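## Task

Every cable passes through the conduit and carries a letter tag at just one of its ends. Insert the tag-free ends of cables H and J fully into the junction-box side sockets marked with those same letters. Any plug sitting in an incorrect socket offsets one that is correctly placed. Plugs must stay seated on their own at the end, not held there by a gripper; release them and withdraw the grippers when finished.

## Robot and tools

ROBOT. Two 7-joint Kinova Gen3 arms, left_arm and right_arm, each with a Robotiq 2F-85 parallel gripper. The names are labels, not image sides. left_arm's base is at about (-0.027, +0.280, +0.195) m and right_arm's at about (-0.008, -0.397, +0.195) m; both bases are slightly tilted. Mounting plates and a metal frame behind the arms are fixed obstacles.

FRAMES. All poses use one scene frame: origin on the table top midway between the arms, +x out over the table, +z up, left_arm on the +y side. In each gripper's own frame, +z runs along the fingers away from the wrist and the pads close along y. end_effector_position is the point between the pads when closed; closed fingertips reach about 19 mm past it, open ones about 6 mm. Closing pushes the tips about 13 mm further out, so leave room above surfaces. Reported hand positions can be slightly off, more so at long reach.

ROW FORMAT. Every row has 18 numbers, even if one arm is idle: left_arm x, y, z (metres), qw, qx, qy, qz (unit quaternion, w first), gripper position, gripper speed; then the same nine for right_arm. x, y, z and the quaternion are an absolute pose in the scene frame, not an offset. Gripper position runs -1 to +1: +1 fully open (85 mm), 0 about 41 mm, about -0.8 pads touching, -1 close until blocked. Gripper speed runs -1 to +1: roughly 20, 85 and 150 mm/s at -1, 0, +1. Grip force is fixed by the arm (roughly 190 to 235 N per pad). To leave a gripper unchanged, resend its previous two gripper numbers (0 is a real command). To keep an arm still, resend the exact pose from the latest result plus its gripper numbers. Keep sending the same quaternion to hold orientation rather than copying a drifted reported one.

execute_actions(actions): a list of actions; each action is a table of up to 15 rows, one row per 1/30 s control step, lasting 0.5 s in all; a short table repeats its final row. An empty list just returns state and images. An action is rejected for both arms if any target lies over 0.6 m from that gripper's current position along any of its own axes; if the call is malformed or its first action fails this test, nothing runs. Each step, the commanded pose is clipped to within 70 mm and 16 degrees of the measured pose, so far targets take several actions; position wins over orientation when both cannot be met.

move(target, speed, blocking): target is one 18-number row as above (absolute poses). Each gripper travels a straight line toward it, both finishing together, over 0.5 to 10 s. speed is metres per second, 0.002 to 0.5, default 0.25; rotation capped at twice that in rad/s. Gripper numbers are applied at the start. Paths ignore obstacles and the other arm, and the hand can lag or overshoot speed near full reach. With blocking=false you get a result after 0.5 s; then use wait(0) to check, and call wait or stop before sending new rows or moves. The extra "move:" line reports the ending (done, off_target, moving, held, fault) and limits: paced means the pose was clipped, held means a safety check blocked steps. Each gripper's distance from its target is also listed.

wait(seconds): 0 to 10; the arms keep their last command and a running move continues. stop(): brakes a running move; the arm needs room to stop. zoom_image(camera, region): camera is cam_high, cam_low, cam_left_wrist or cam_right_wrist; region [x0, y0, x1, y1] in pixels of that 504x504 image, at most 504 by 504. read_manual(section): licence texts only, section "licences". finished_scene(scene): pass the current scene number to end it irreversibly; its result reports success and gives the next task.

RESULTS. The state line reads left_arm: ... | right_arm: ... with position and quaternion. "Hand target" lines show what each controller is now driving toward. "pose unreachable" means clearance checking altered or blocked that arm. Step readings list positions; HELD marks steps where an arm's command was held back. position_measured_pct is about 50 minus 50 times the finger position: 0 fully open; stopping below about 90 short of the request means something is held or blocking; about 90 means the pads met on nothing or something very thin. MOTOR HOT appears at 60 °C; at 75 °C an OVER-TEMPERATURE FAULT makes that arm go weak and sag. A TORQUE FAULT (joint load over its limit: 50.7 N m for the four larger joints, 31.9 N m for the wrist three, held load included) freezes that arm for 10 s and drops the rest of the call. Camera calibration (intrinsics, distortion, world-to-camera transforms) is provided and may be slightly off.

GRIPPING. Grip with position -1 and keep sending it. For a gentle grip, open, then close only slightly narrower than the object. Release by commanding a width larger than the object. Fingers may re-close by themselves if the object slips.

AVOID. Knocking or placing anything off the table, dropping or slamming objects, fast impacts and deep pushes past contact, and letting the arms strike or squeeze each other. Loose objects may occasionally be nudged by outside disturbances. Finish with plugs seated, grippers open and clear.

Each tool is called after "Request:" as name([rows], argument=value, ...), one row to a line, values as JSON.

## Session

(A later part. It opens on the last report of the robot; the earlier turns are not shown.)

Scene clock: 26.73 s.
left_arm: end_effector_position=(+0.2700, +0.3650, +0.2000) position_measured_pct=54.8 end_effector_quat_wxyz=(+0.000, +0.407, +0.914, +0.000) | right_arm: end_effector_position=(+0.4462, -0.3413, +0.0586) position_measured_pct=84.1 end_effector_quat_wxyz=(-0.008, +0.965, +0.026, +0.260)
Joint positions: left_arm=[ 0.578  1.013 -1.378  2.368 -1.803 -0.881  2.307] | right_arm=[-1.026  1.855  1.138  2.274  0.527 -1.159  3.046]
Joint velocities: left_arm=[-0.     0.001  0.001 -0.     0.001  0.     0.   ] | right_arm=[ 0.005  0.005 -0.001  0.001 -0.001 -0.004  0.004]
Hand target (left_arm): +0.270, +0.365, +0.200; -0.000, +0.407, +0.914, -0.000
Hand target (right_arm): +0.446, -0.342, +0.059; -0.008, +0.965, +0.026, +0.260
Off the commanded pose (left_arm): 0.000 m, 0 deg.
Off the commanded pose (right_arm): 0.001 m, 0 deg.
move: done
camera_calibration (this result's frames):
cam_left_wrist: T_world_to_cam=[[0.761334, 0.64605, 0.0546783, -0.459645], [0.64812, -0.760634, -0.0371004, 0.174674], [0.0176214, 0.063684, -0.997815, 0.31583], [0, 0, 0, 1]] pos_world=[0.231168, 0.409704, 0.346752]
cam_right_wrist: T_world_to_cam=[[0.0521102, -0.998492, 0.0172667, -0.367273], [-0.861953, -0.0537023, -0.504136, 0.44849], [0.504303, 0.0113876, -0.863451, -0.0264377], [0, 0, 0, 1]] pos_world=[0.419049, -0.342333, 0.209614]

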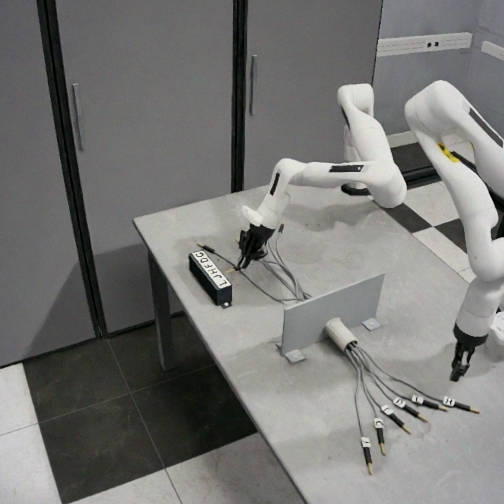

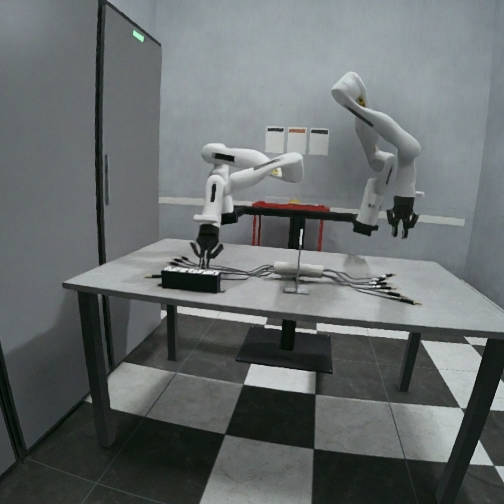

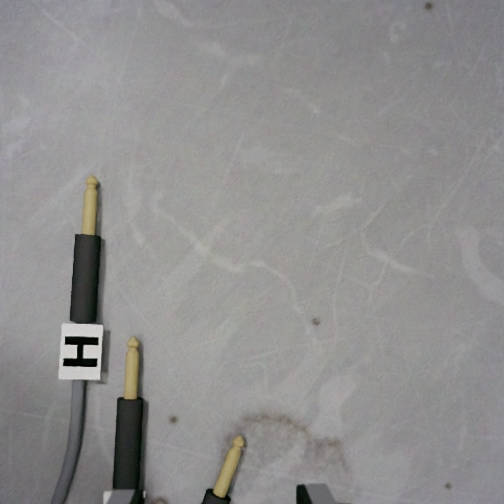

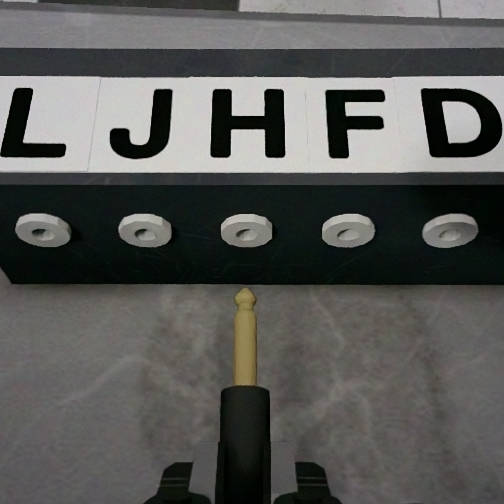

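Request:
move(target=[0.27,0.365,0.2,0,0.407,0.914,0,-0.1,0,0.462,-0.3408,0.058,-0.006,0.966,0.023,0.259,-1,0], speed=0.03)

Request:
move(target=[0.27,0.365,0.2,0,0.407,0.914,0,-0.1,0,0.48,-0.34,0.0585,-0.006,0.965,0.023,0.262,-1,0], speed=0.01)

Scene clock: 27.70 s.
left_arm: end_effector_position=(+0.2700, +0.3650, +0.2000) position_measured_pct=54.8 end_effector_quat_wxyz=(+0.000, +0.407, +0.914, +0.000) | right_arm: end_effector_position=(+0.4618, -0.3409, +0.0579) position_measured_pct=84.1 end_effector_quat_wxyz=(-0.006, +0.966, +0.023, +0.259)
Joint positions: left_arm=[ 0.578  1.013 -1.378  2.368 -1.803 -0.881  2.307] | right_arm=[-1.005  1.838  1.156  2.226  0.564 -1.121  3.024]
Joint velocities: left_arm=[ 0.001 -0.    -0.001 -0.    -0.001  0.    -0.   ] | right_arm=[ 0.003 -0.001  0.001 -0.004  0.002 -0.    -0.002]
Hand target (left_arm): +0.270, +0.365, +0.200; +0.000, +0.407, +0.914, -0.000
Hand target (right_arm): +0.462, -0.341, +0.058; -0.006, +0.966, +0.023, +0.259
Off the commanded pose (left_arm): 0.000 m, 0 deg.
Off the commanded pose (right_arm): 0.000 m, 0 deg.
move: done
camera_calibration (this result's frames):
cam_left_wrist: T_world_to_cam=[[0.761334, 0.64605, 0.0546782, -0.459645], [0.64812, -0.760634, -0.0371006, 0.174675], [0.0176212, 0.063684, -0.997815, 0.31583], [0, 0, 0, 1]] pos_world=[0.231168, 0.409704, 0.346752]
cam_right_wrist: T_world_to_cam=[[0.0460998, -0.998747, 0.0194941, -0.365089], [-0.863628, -0.0496551, -0.501679, 0.463692], [0.502018, 0.00629163, -0.864834, -0.0355702], [0, 0, 0, 1]] pos_world=[0.435145, -0.341383, 0.208979]

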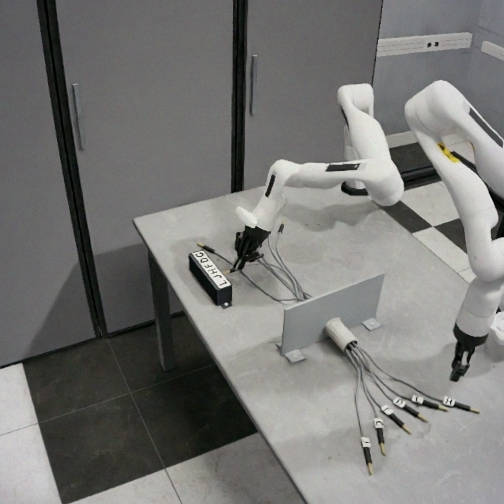

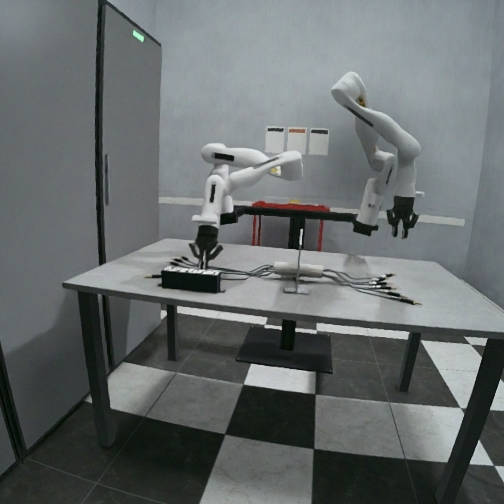

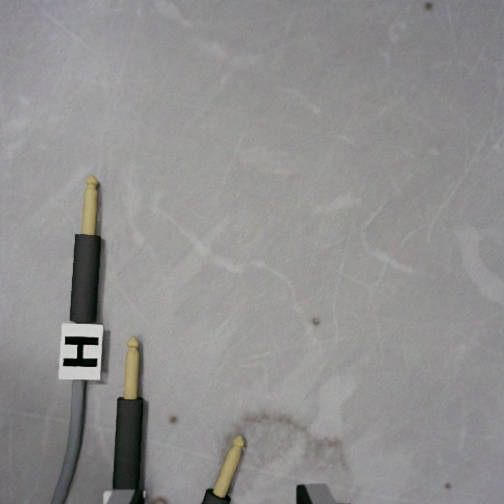

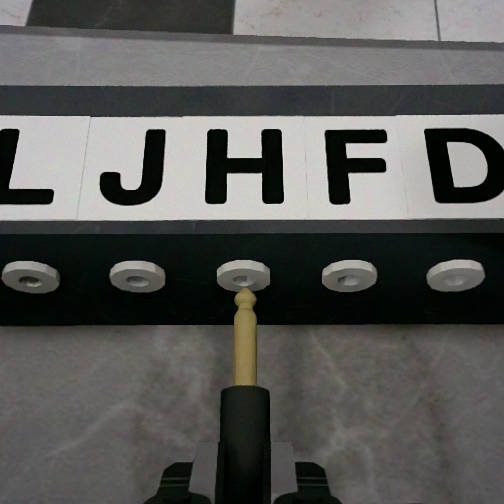

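Scene clock: 29.73 s.
left_arm: end_effector_position=(+0.2700, +0.3650, +0.2000) position_measured_pct=54.8 end_effector_quat_wxyz=(+0.000, +0.407, +0.914, +0.000) | right_arm: end_effector_position=(+0.4792, -0.3397, +0.0577) position_measured_pct=84.1 end_effector_quat_wxyz=(-0.006, +0.965, +0.023, +0.261)
Joint positions: left_arm=[ 0.578  1.013 -1.378  2.368 -1.803 -0.881  2.307] | right_arm=[-0.983  1.828  1.175  2.179  0.589 -1.094  3.008]
Joint velocities: left_arm=[-0.001 -0.001 -0.001  0.     0.     0.    -0.   ] | right_arm=[-0.001  0.     0.001 -0.001  0.    -0.    -0.001]
Hand target (left_arm): +0.270, +0.365, +0.200; -0.000, +0.407, +0.914, -0.000
Hand target (right_arm): +0.480, -0.340, +0.059; -0.006, +0.965, +0.023, +0.262
Off the commanded pose (left_arm): 0.000 m, 0 deg.
Off the commanded pose (right_arm): 0.001 m, 0 deg.
move: done
camera_calibration (this result's frames):
cam_left_wrist: T_world_to_cam=[[0.761334, 0.64605, 0.0546785, -0.459645], [0.64812, -0.760634, -0.0371005, 0.174674], [0.0176215, 0.0636841, -0.997815, 0.315829], [0, 0, 0, 1]] pos_world=[0.231168, 0.409704, 0.346752]
cam_right_wrist: T_world_to_cam=[[0.047051, -0.998713, 0.0189396, -0.365068], [-0.861443, -0.0501679, -0.505371, 0.477598], [0.50567, 0.00746279, -0.862695, -0.0459649], [0, 0, 0, 1]] pos_world=[0.451843, -0.340295, 0.208624]

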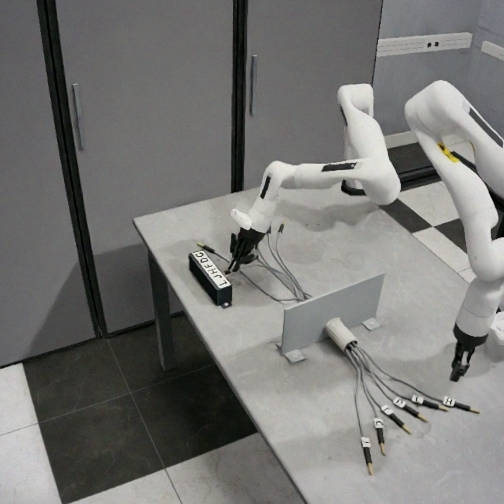

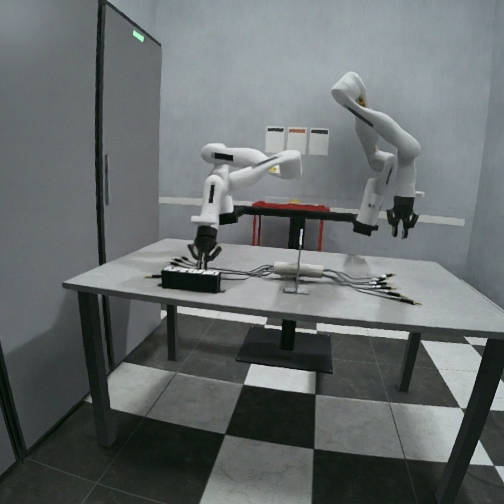

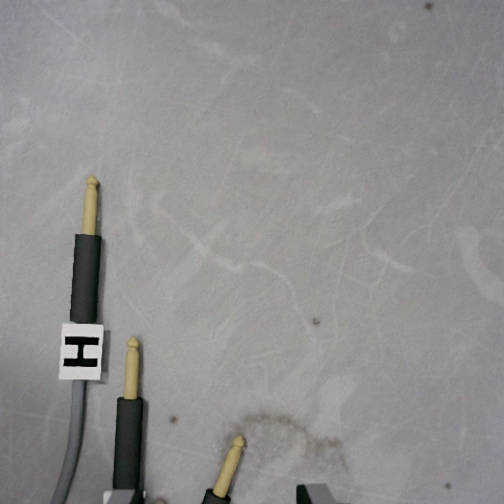

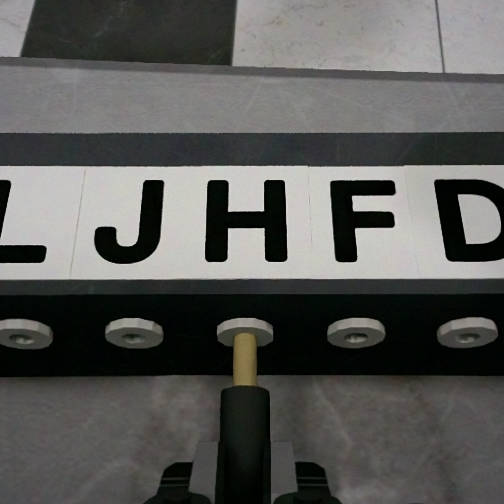

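Request:
move(target=[0.27,0.365,0.2,0,0.407,0.914,0,-0.1,0,0.502,-0.3383,0.0582,-0.006,0.964,0.023,0.265,-1,0], speed=0.01)

Scene clock: 32.30 s.
left_arm: end_effector_position=(+0.2700, +0.3650, +0.2000) position_measured_pct=54.8 end_effector_quat_wxyz=(+0.000, +0.407, +0.914, +0.000) | right_arm: end_effector_position=(+0.4952, -0.3388, +0.0565) position_measured_pct=84.1 end_effector_quat_wxyz=(-0.005, +0.966, +0.023, +0.259)
Joint positions: left_arm=[ 0.578  1.013 -1.378  2.368 -1.803 -0.881  2.307] | right_arm=[-0.961  1.817  1.193  2.128  0.627 -1.064  2.981]
Joint velocities: left_arm=[ 0.001 -0.     0.001 -0.     0.    -0.    -0.   ] | right_arm=[-0.001  0.004  0.004 -0.001  0.002 -0.002 -0.006]
Hand target (left_arm): +0.270, +0.365, +0.200; -0.000, +0.407, +0.914, -0.000
Hand target (right_arm): +0.502, -0.338, +0.058; -0.006, +0.964, +0.023, +0.265
Off the commanded pose (left_arm): 0.000 m, 0 deg.
Off the commanded pose (right_arm): 0.007 m, 1 deg.
move: off_target (right_arm)
camera_calibration (this result's frames):
cam_left_wrist: T_world_to_cam=[[0.761334, 0.64605, 0.0546783, -0.459645], [0.64812, -0.760634, -0.0371002, 0.174674], [0.0176216, 0.0636838, -0.997815, 0.31583], [0, 0, 0, 1]] pos_world=[0.231168, 0.409704, 0.346752]
cam_right_wrist: T_world_to_cam=[[0.0460496, -0.998725, 0.0206874, -0.364524], [-0.863499, -0.0502097, -0.501845, 0.49165], [0.502243, 0.00524618, -0.86471, -0.0540453], [0, 0, 0, 1]] pos_world=[0.46847, -0.33909, 0.20754]

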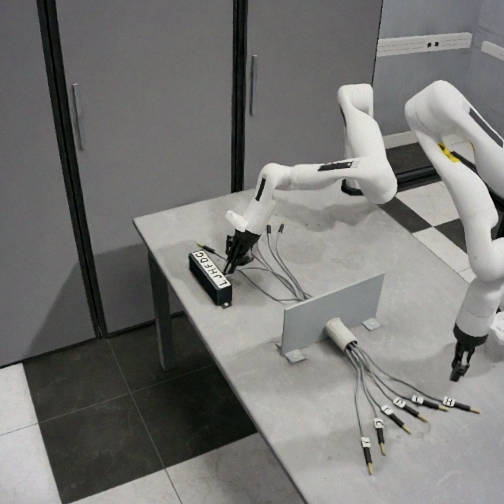

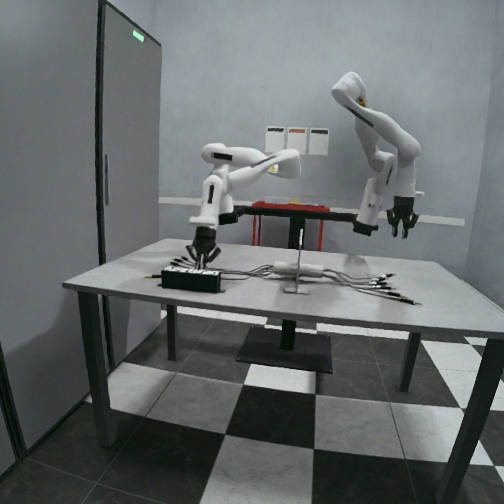

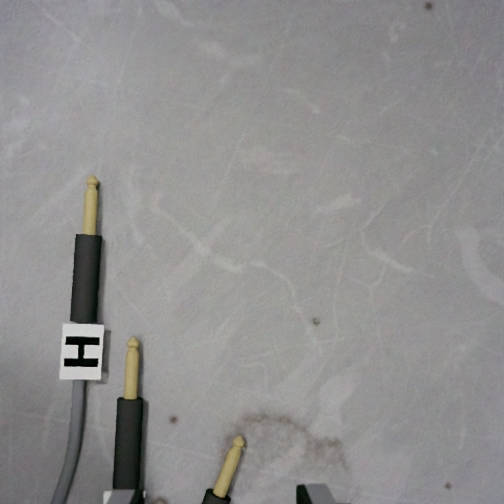

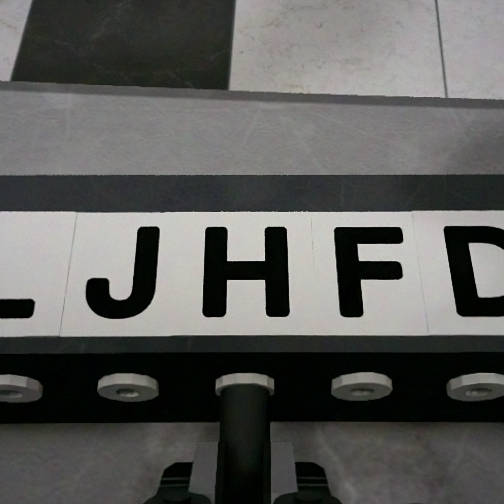

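One more push to make sure.

Request:
move(target=[0.27,0.365,0.2,0,0.407,0.914,0,-0.1,0,0.506,-0.338,0.060,-0.006,0.962,0.023,0.272,-1,0], speed=0.01)

Scene clock: 33.97 s.
left_arm: end_effector_position=(+0.2700, +0.3650, +0.2000) position_measured_pct=54.8 end_effector_quat_wxyz=(+0.000, +0.407, +0.914, +0.000) | right_arm: end_effector_position=(+0.4954, -0.3388, +0.0565) position_measured_pct=84.1 end_effector_quat_wxyz=(-0.005, +0.965, +0.023, +0.262)
Joint positions: left_arm=[ 0.578  1.013 -1.378  2.368 -1.803 -0.881  2.307] | right_arm=[-0.967  1.828  1.197  2.131  0.617 -1.071  2.977]
Joint velocities: left_arm=[ 0.001 -0.     0.     0.    -0.     0.    -0.   ] | right_arm=[-0.003  0.008  0.005 -0.     0.001 -0.006 -0.008]
Hand target (left_arm): +0.270, +0.365, +0.200; -0.000, +0.407, +0.914, -0.000
Hand target (right_arm): +0.506, -0.338, +0.060; -0.006, +0.962, +0.023, +0.272
Off the commanded pose (left_arm): 0.000 m, 0 deg.
Off the commanded pose (right_arm): 0.011 m, 1 deg.
move: off_target (right_arm)
camera_calibration (this result's frames):
cam_left_wrist: T_world_to_cam=[[0.761334, 0.64605, 0.0546781, -0.459645], [0.64812, -0.760634, -0.0371004, 0.174674], [0.0176213, 0.0636838, -0.997815, 0.31583], [0, 0, 0, 1]] pos_world=[0.231168, 0.409704, 0.346752]
cam_right_wrist: T_world_to_cam=[[0.046299, -0.998694, 0.0216129, -0.364688], [-0.860158, -0.0508591, -0.507486, 0.49028], [0.507923, 0.00490563, -0.861389, -0.0572503], [0, 0, 0, 1]] pos_world=[0.467681, -0.338996, 0.207378]

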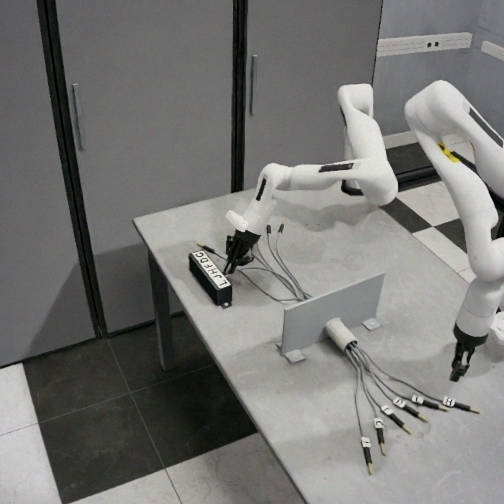

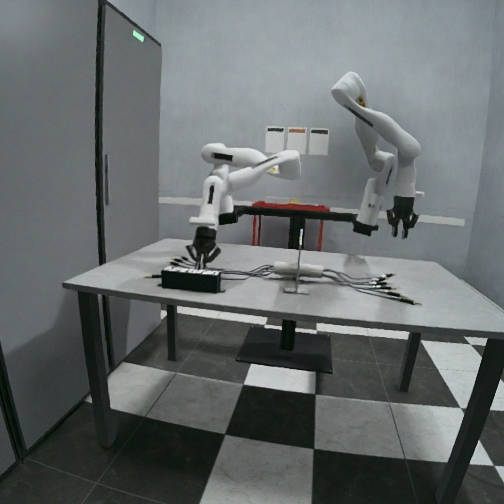

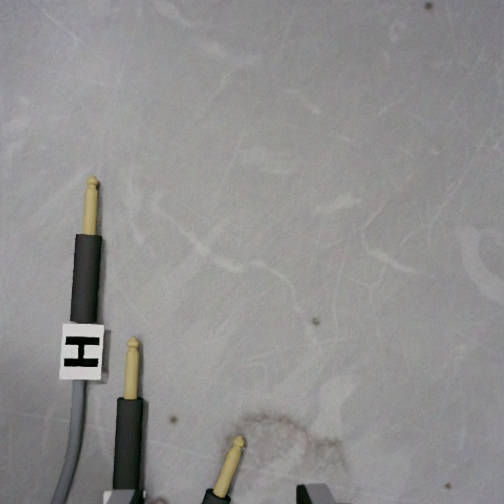

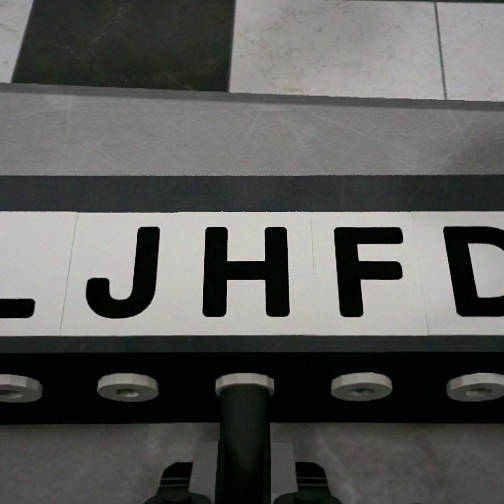

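Request:
move(target=[0.27,0.365,0.2,0,0.407,0.914,0,-0.1,0,0.495,-0.3388,0.0565,-0.005,0.965,0.023,0.262,-1,0])

Request:
move(target=[0.27,0.365,0.2,0,0.407,0.914,0,-0.1,0,0.495,-0.3388,0.0565,-0.005,0.965,0.023,0.262,-0.3,0])

Request:
move(target=[0.27,0.365,0.2,0,0.407,0.914,0,-0.1,0,0.47,-0.345,0.12,-0.005,0.965,0.023,0.262,-0.3,0], speed=0.15)

Request:
move(target=[0.27,0.365,0.2,0,0.407,0.914,0,-0.1,0,0.375,-0.4575,0.05,0.172,0.7235,-0.64,0.194,-0.3,0], speed=0.3)

Scene clock: 34.83 s.
left_arm: end_effector_position=(+0.2700, +0.3650, +0.2000) position_measured_pct=54.8 end_effector_quat_wxyz=(+0.000, +0.407, +0.914, +0.000) | right_arm: end_effector_position=(+0.4946, -0.3388, +0.0567) position_measured_pct=84.1 end_effector_quat_wxyz=(-0.005, +0.965, +0.023, +0.262)
Joint positions: left_arm=[ 0.578  1.013 -1.378  2.368 -1.803 -0.881  2.307] | right_arm=[-0.968  1.829  1.197  2.133  0.617 -1.072  2.975]
Joint velocities: left_arm=[ 0.     0.     0.001 -0.    -0.    -0.     0.   ] | right_arm=[-0.    -0.001  0.001 -0.     0.001 -0.     0.   ]
Hand target (left_arm): +0.270, +0.365, +0.200; +0.000, +0.407, +0.914, -0.000
Hand target (right_arm): +0.495, -0.339, +0.057; -0.005, +0.965, +0.023, +0.262
Off the commanded pose (left_arm): 0.000 m, 0 deg.
Off the commanded pose (right_arm): 0.000 m, 0 deg.
move: done
camera_calibration (this result's frames):
cam_left_wrist: T_world_to_cam=[[0.761334, 0.64605, 0.054678, -0.459645], [0.64812, -0.760634, -0.0371003, 0.174674], [0.0176213, 0.0636836, -0.997815, 0.31583], [0, 0, 0, 1]] pos_world=[0.231168, 0.409704, 0.346752]
cam_right_wrist: T_world_to_cam=[[0.0454595, -0.998739, 0.02129, -0.36422], [-0.860557, -0.0499753, -0.506897, 0.490126], [0.507322, 0.00472196, -0.861744, -0.0564259], [0, 0, 0, 1]] pos_world=[0.466965, -0.339, 0.207573]

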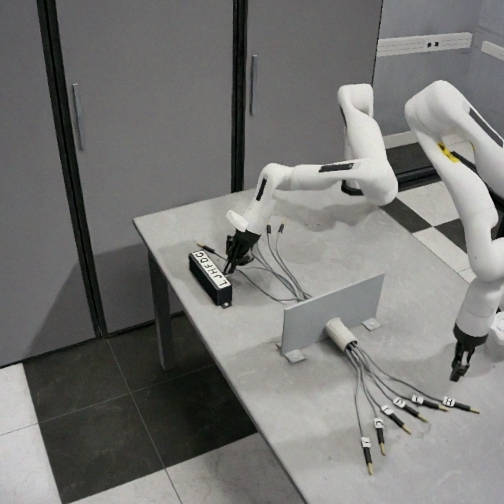

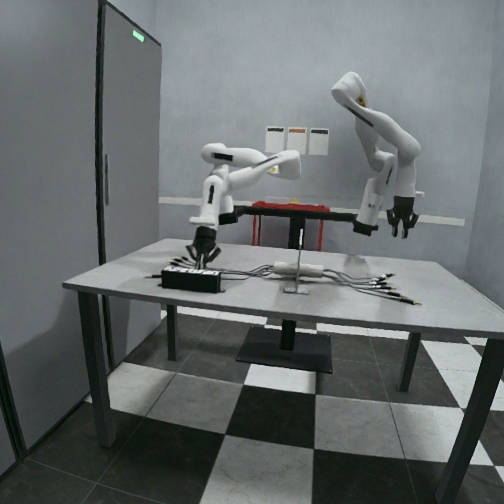

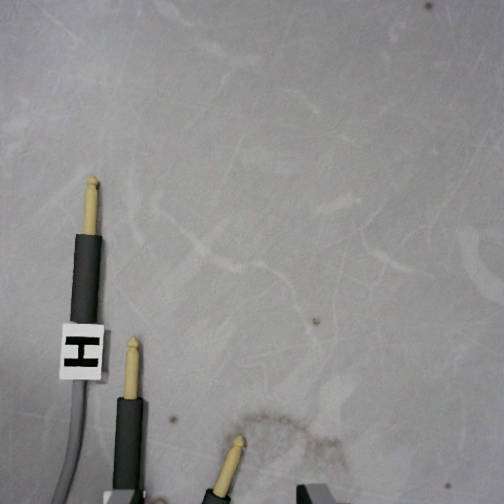

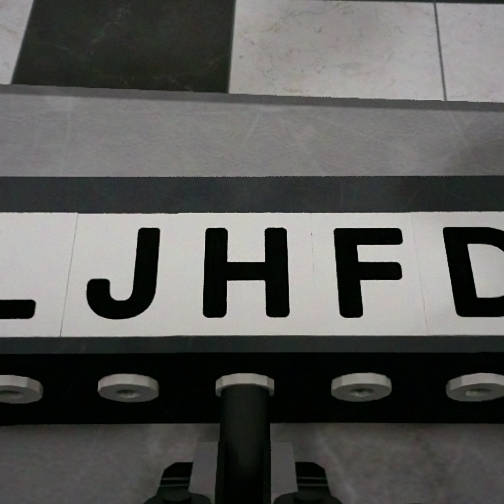

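Scene clock: 35.53 s.
left_arm: end_effector_position=(+0.2700, +0.3650, +0.2000) position_measured_pct=54.8 end_effector_quat_wxyz=(+0.000, +0.407, +0.914, +0.000) | right_arm: end_effector_position=(+0.4950, -0.3388, +0.0565) position_measured_pct=65.1 end_effector_quat_wxyz=(-0.005, +0.965, +0.023, +0.262)
Joint positions: left_arm=[ 0.578  1.013 -1.378  2.368 -1.803 -0.881  2.307] | right_arm=[-0.968  1.829  1.197  2.132  0.617 -1.072  2.975]
Joint velocities: left_arm=[ 0.     0.001  0.001 -0.     0.     0.     0.   ] | right_arm=[-0.001 -0.001  0.     0.001 -0.001 -0.001  0.   ]
Hand target (left_arm): +0.270, +0.365, +0.200; +0.000, +0.407, +0.914, -0.000
Hand target (right_arm): +0.495, -0.339, +0.057; -0.005, +0.965, +0.023, +0.262
Off the commanded pose (left_arm): 0.000 m, 0 deg.
Off the commanded pose (right_arm): 0.000 m, 0 deg.
move: done
camera_calibration (this result's frames):
cam_left_wrist: T_world_to_cam=[[0.761334, 0.64605, 0.0546783, -0.459645], [0.64812, -0.760634, -0.0371004, 0.174674], [0.0176215, 0.0636839, -0.997815, 0.31583], [0, 0, 0, 1]] pos_world=[0.231168, 0.409704, 0.346752]
cam_right_wrist: T_world_to_cam=[[0.0454357, -0.998741, 0.0212529, -0.364264], [-0.860323, -0.0499337, -0.507298, 0.490318], [0.507721, 0.00476508, -0.861508, -0.0569619], [0, 0, 0, 1]] pos_world=[0.467303, -0.339051, 0.207406]

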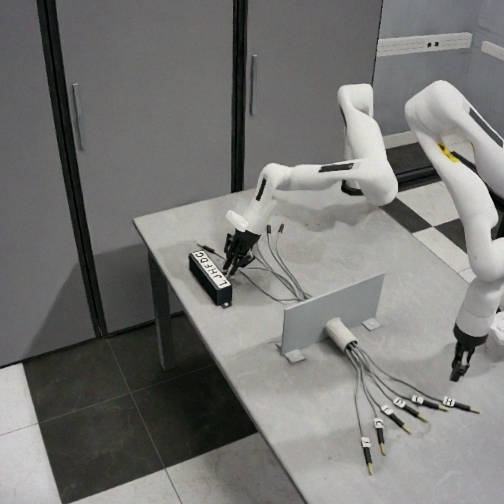

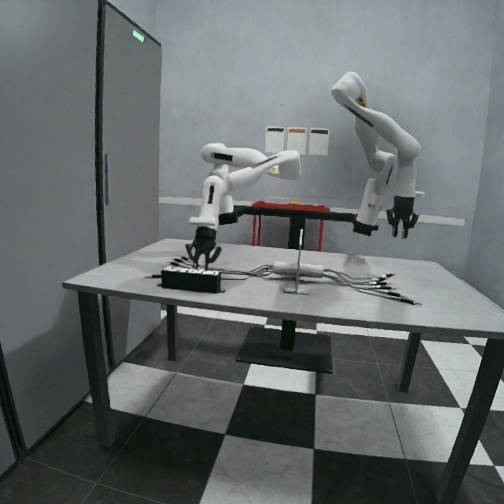

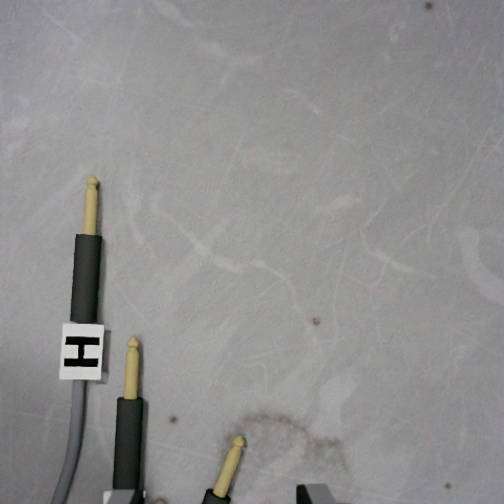

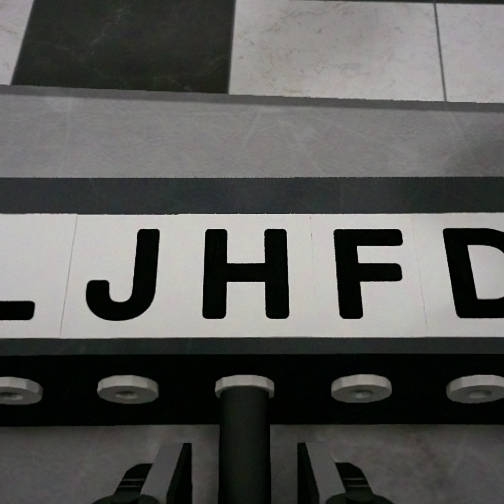

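Scene clock: 36.40 s.
left_arm: end_effector_position=(+0.2700, +0.3650, +0.2000) position_measured_pct=54.8 end_effector_quat_wxyz=(+0.000, +0.407, +0.914, +0.000) | right_arm: end_effector_position=(+0.4699, -0.3453, +0.1198) position_measured_pct=65.1 end_effector_quat_wxyz=(-0.005, +0.965, +0.023, +0.262)
Joint positions: left_arm=[ 0.578  1.013 -1.378  2.368 -1.803 -0.881  2.307] | right_arm=[-1.001  1.706  1.278  2.281  0.732 -1.137  3.023]
Joint velocities: left_arm=[-0.    -0.001 -0.002 -0.     0.     0.001 -0.   ] | right_arm=[-0.001 -0.004  0.003 -0.     0.002 -0.001 -0.002]
Hand target (left_arm): +0.270, +0.365, +0.200; +0.000, +0.407, +0.914, -0.000
Hand target (right_arm): +0.470, -0.345, +0.120; -0.005, +0.965, +0.023, +0.262
Off the commanded pose (left_arm): 0.000 m, 0 deg.
Off the commanded pose (right_arm): 0.000 m, 0 deg.
move: done
camera_calibration (this result's frames):
cam_left_wrist: T_world_to_cam=[[0.761334, 0.64605, 0.0546781, -0.459645], [0.648121, -0.760634, -0.0371004, 0.174674], [0.0176213, 0.0636838, -0.997815, 0.31583], [0, 0, 0, 1]] pos_world=[0.231168, 0.409704, 0.346752]
cam_right_wrist: T_world_to_cam=[[0.0452035, -0.99874, 0.0218074, -0.370884], [-0.860443, -0.0500163, -0.507086, 0.500462], [0.507538, 0.00415811, -0.861619, 0.0102137], [0, 0, 0, 1]] pos_world=[0.442201, -0.345428, 0.270666]

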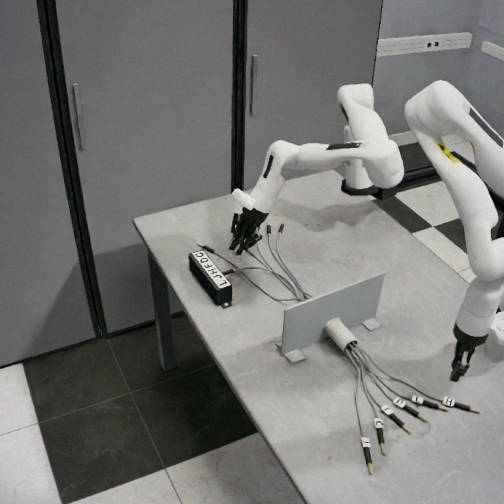

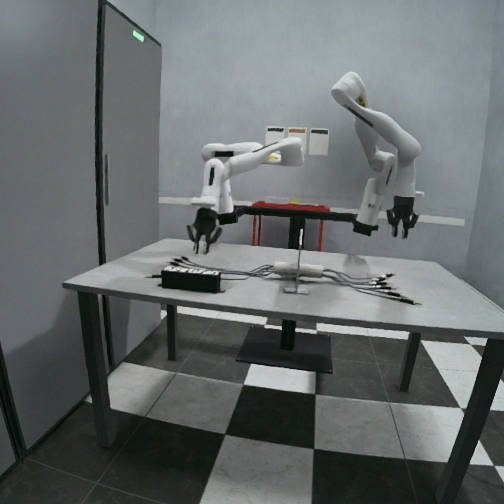

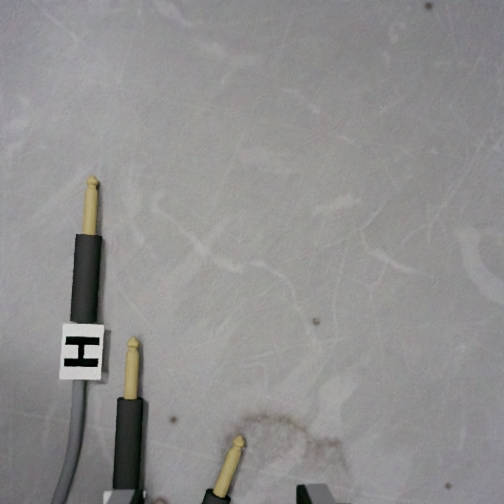

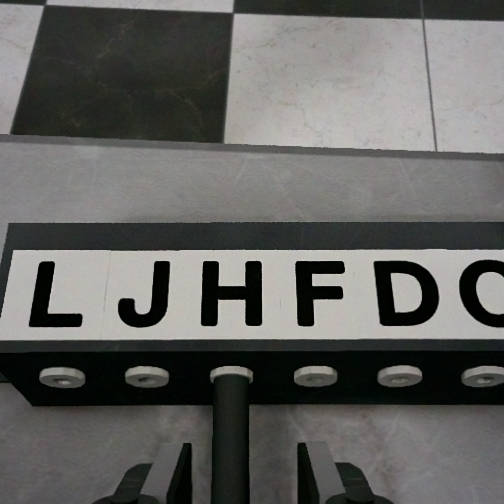

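Scene clock: 39.33 s.
left_arm: end_effector_position=(+0.2700, +0.3650, +0.2000) position_measured_pct=54.8 end_effector_quat_wxyz=(+0.000, +0.407, +0.914, +0.000) | right_arm: end_effector_position=(+0.3740, -0.4575, +0.0496) position_measured_pct=65.1 end_effector_quat_wxyz=(+0.173, +0.724, -0.639, +0.194)
Joint positions: left_arm=[ 0.578  1.013 -1.378  2.368 -1.803 -0.881  2.307] | right_arm=[-0.66   1.321  0.535  2.016  0.721  0.192  1.972]
Joint velocities: left_arm=[-0.     0.001 -0.001  0.     0.     0.    -0.   ] | right_arm=[ 0.018 -0.007 -0.004 -0.005 -0.003  0.009  0.005]
Hand target (left_arm): +0.270, +0.365, +0.200; -0.000, +0.407, +0.914, -0.000
Hand target (right_arm): +0.374, -0.458, +0.050; +0.173, +0.723, -0.640, +0.194
Off the commanded pose (left_arm): 0.000 m, 0 deg.
Off the commanded pose (right_arm): 0.001 m, 0 deg.
move: done
camera_calibration (this result's frames):
cam_left_wrist: T_world_to_cam=[[0.761334, 0.64605, 0.054678, -0.459645], [0.64812, -0.760634, -0.0371004, 0.174674], [0.0176213, 0.0636837, -0.997815, 0.31583], [0, 0, 0, 1]] pos_world=[0.231168, 0.409704, 0.346752]
cam_right_wrist: T_world_to_cam=[[-0.992403, -0.121102, 0.021708, 0.312458], [-0.115492, 0.856151, -0.503654, 0.512559], [0.042408, -0.502334, -0.863633, -0.0588215], [0, 0, 0, 1]] pos_world=[0.371776, -0.430537, 0.200569]

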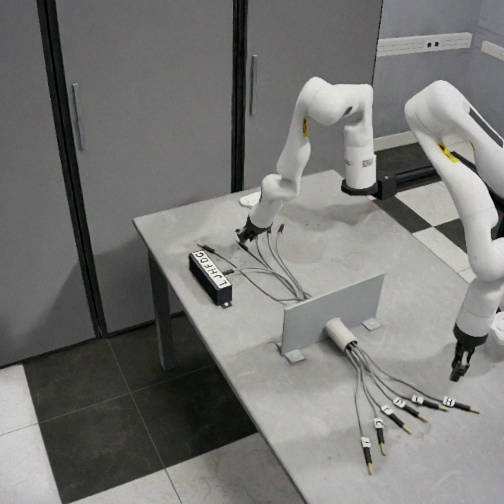

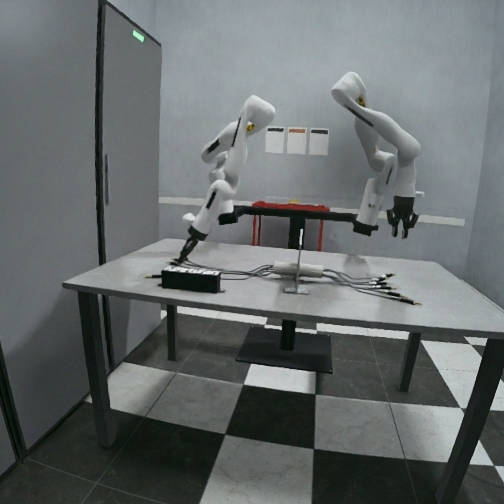

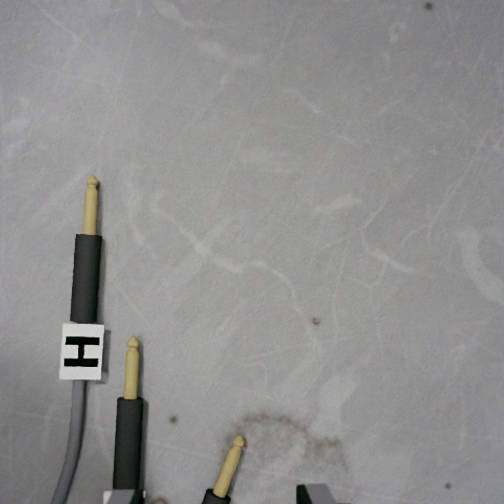

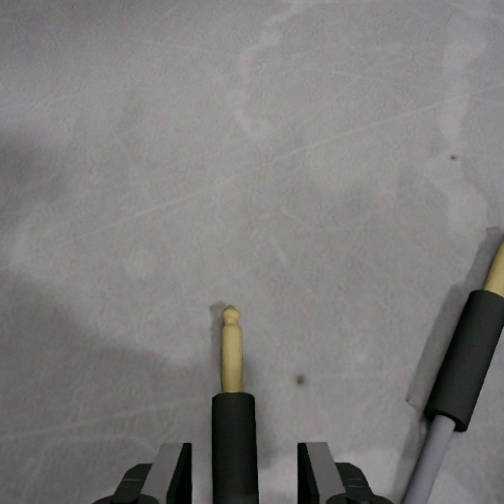

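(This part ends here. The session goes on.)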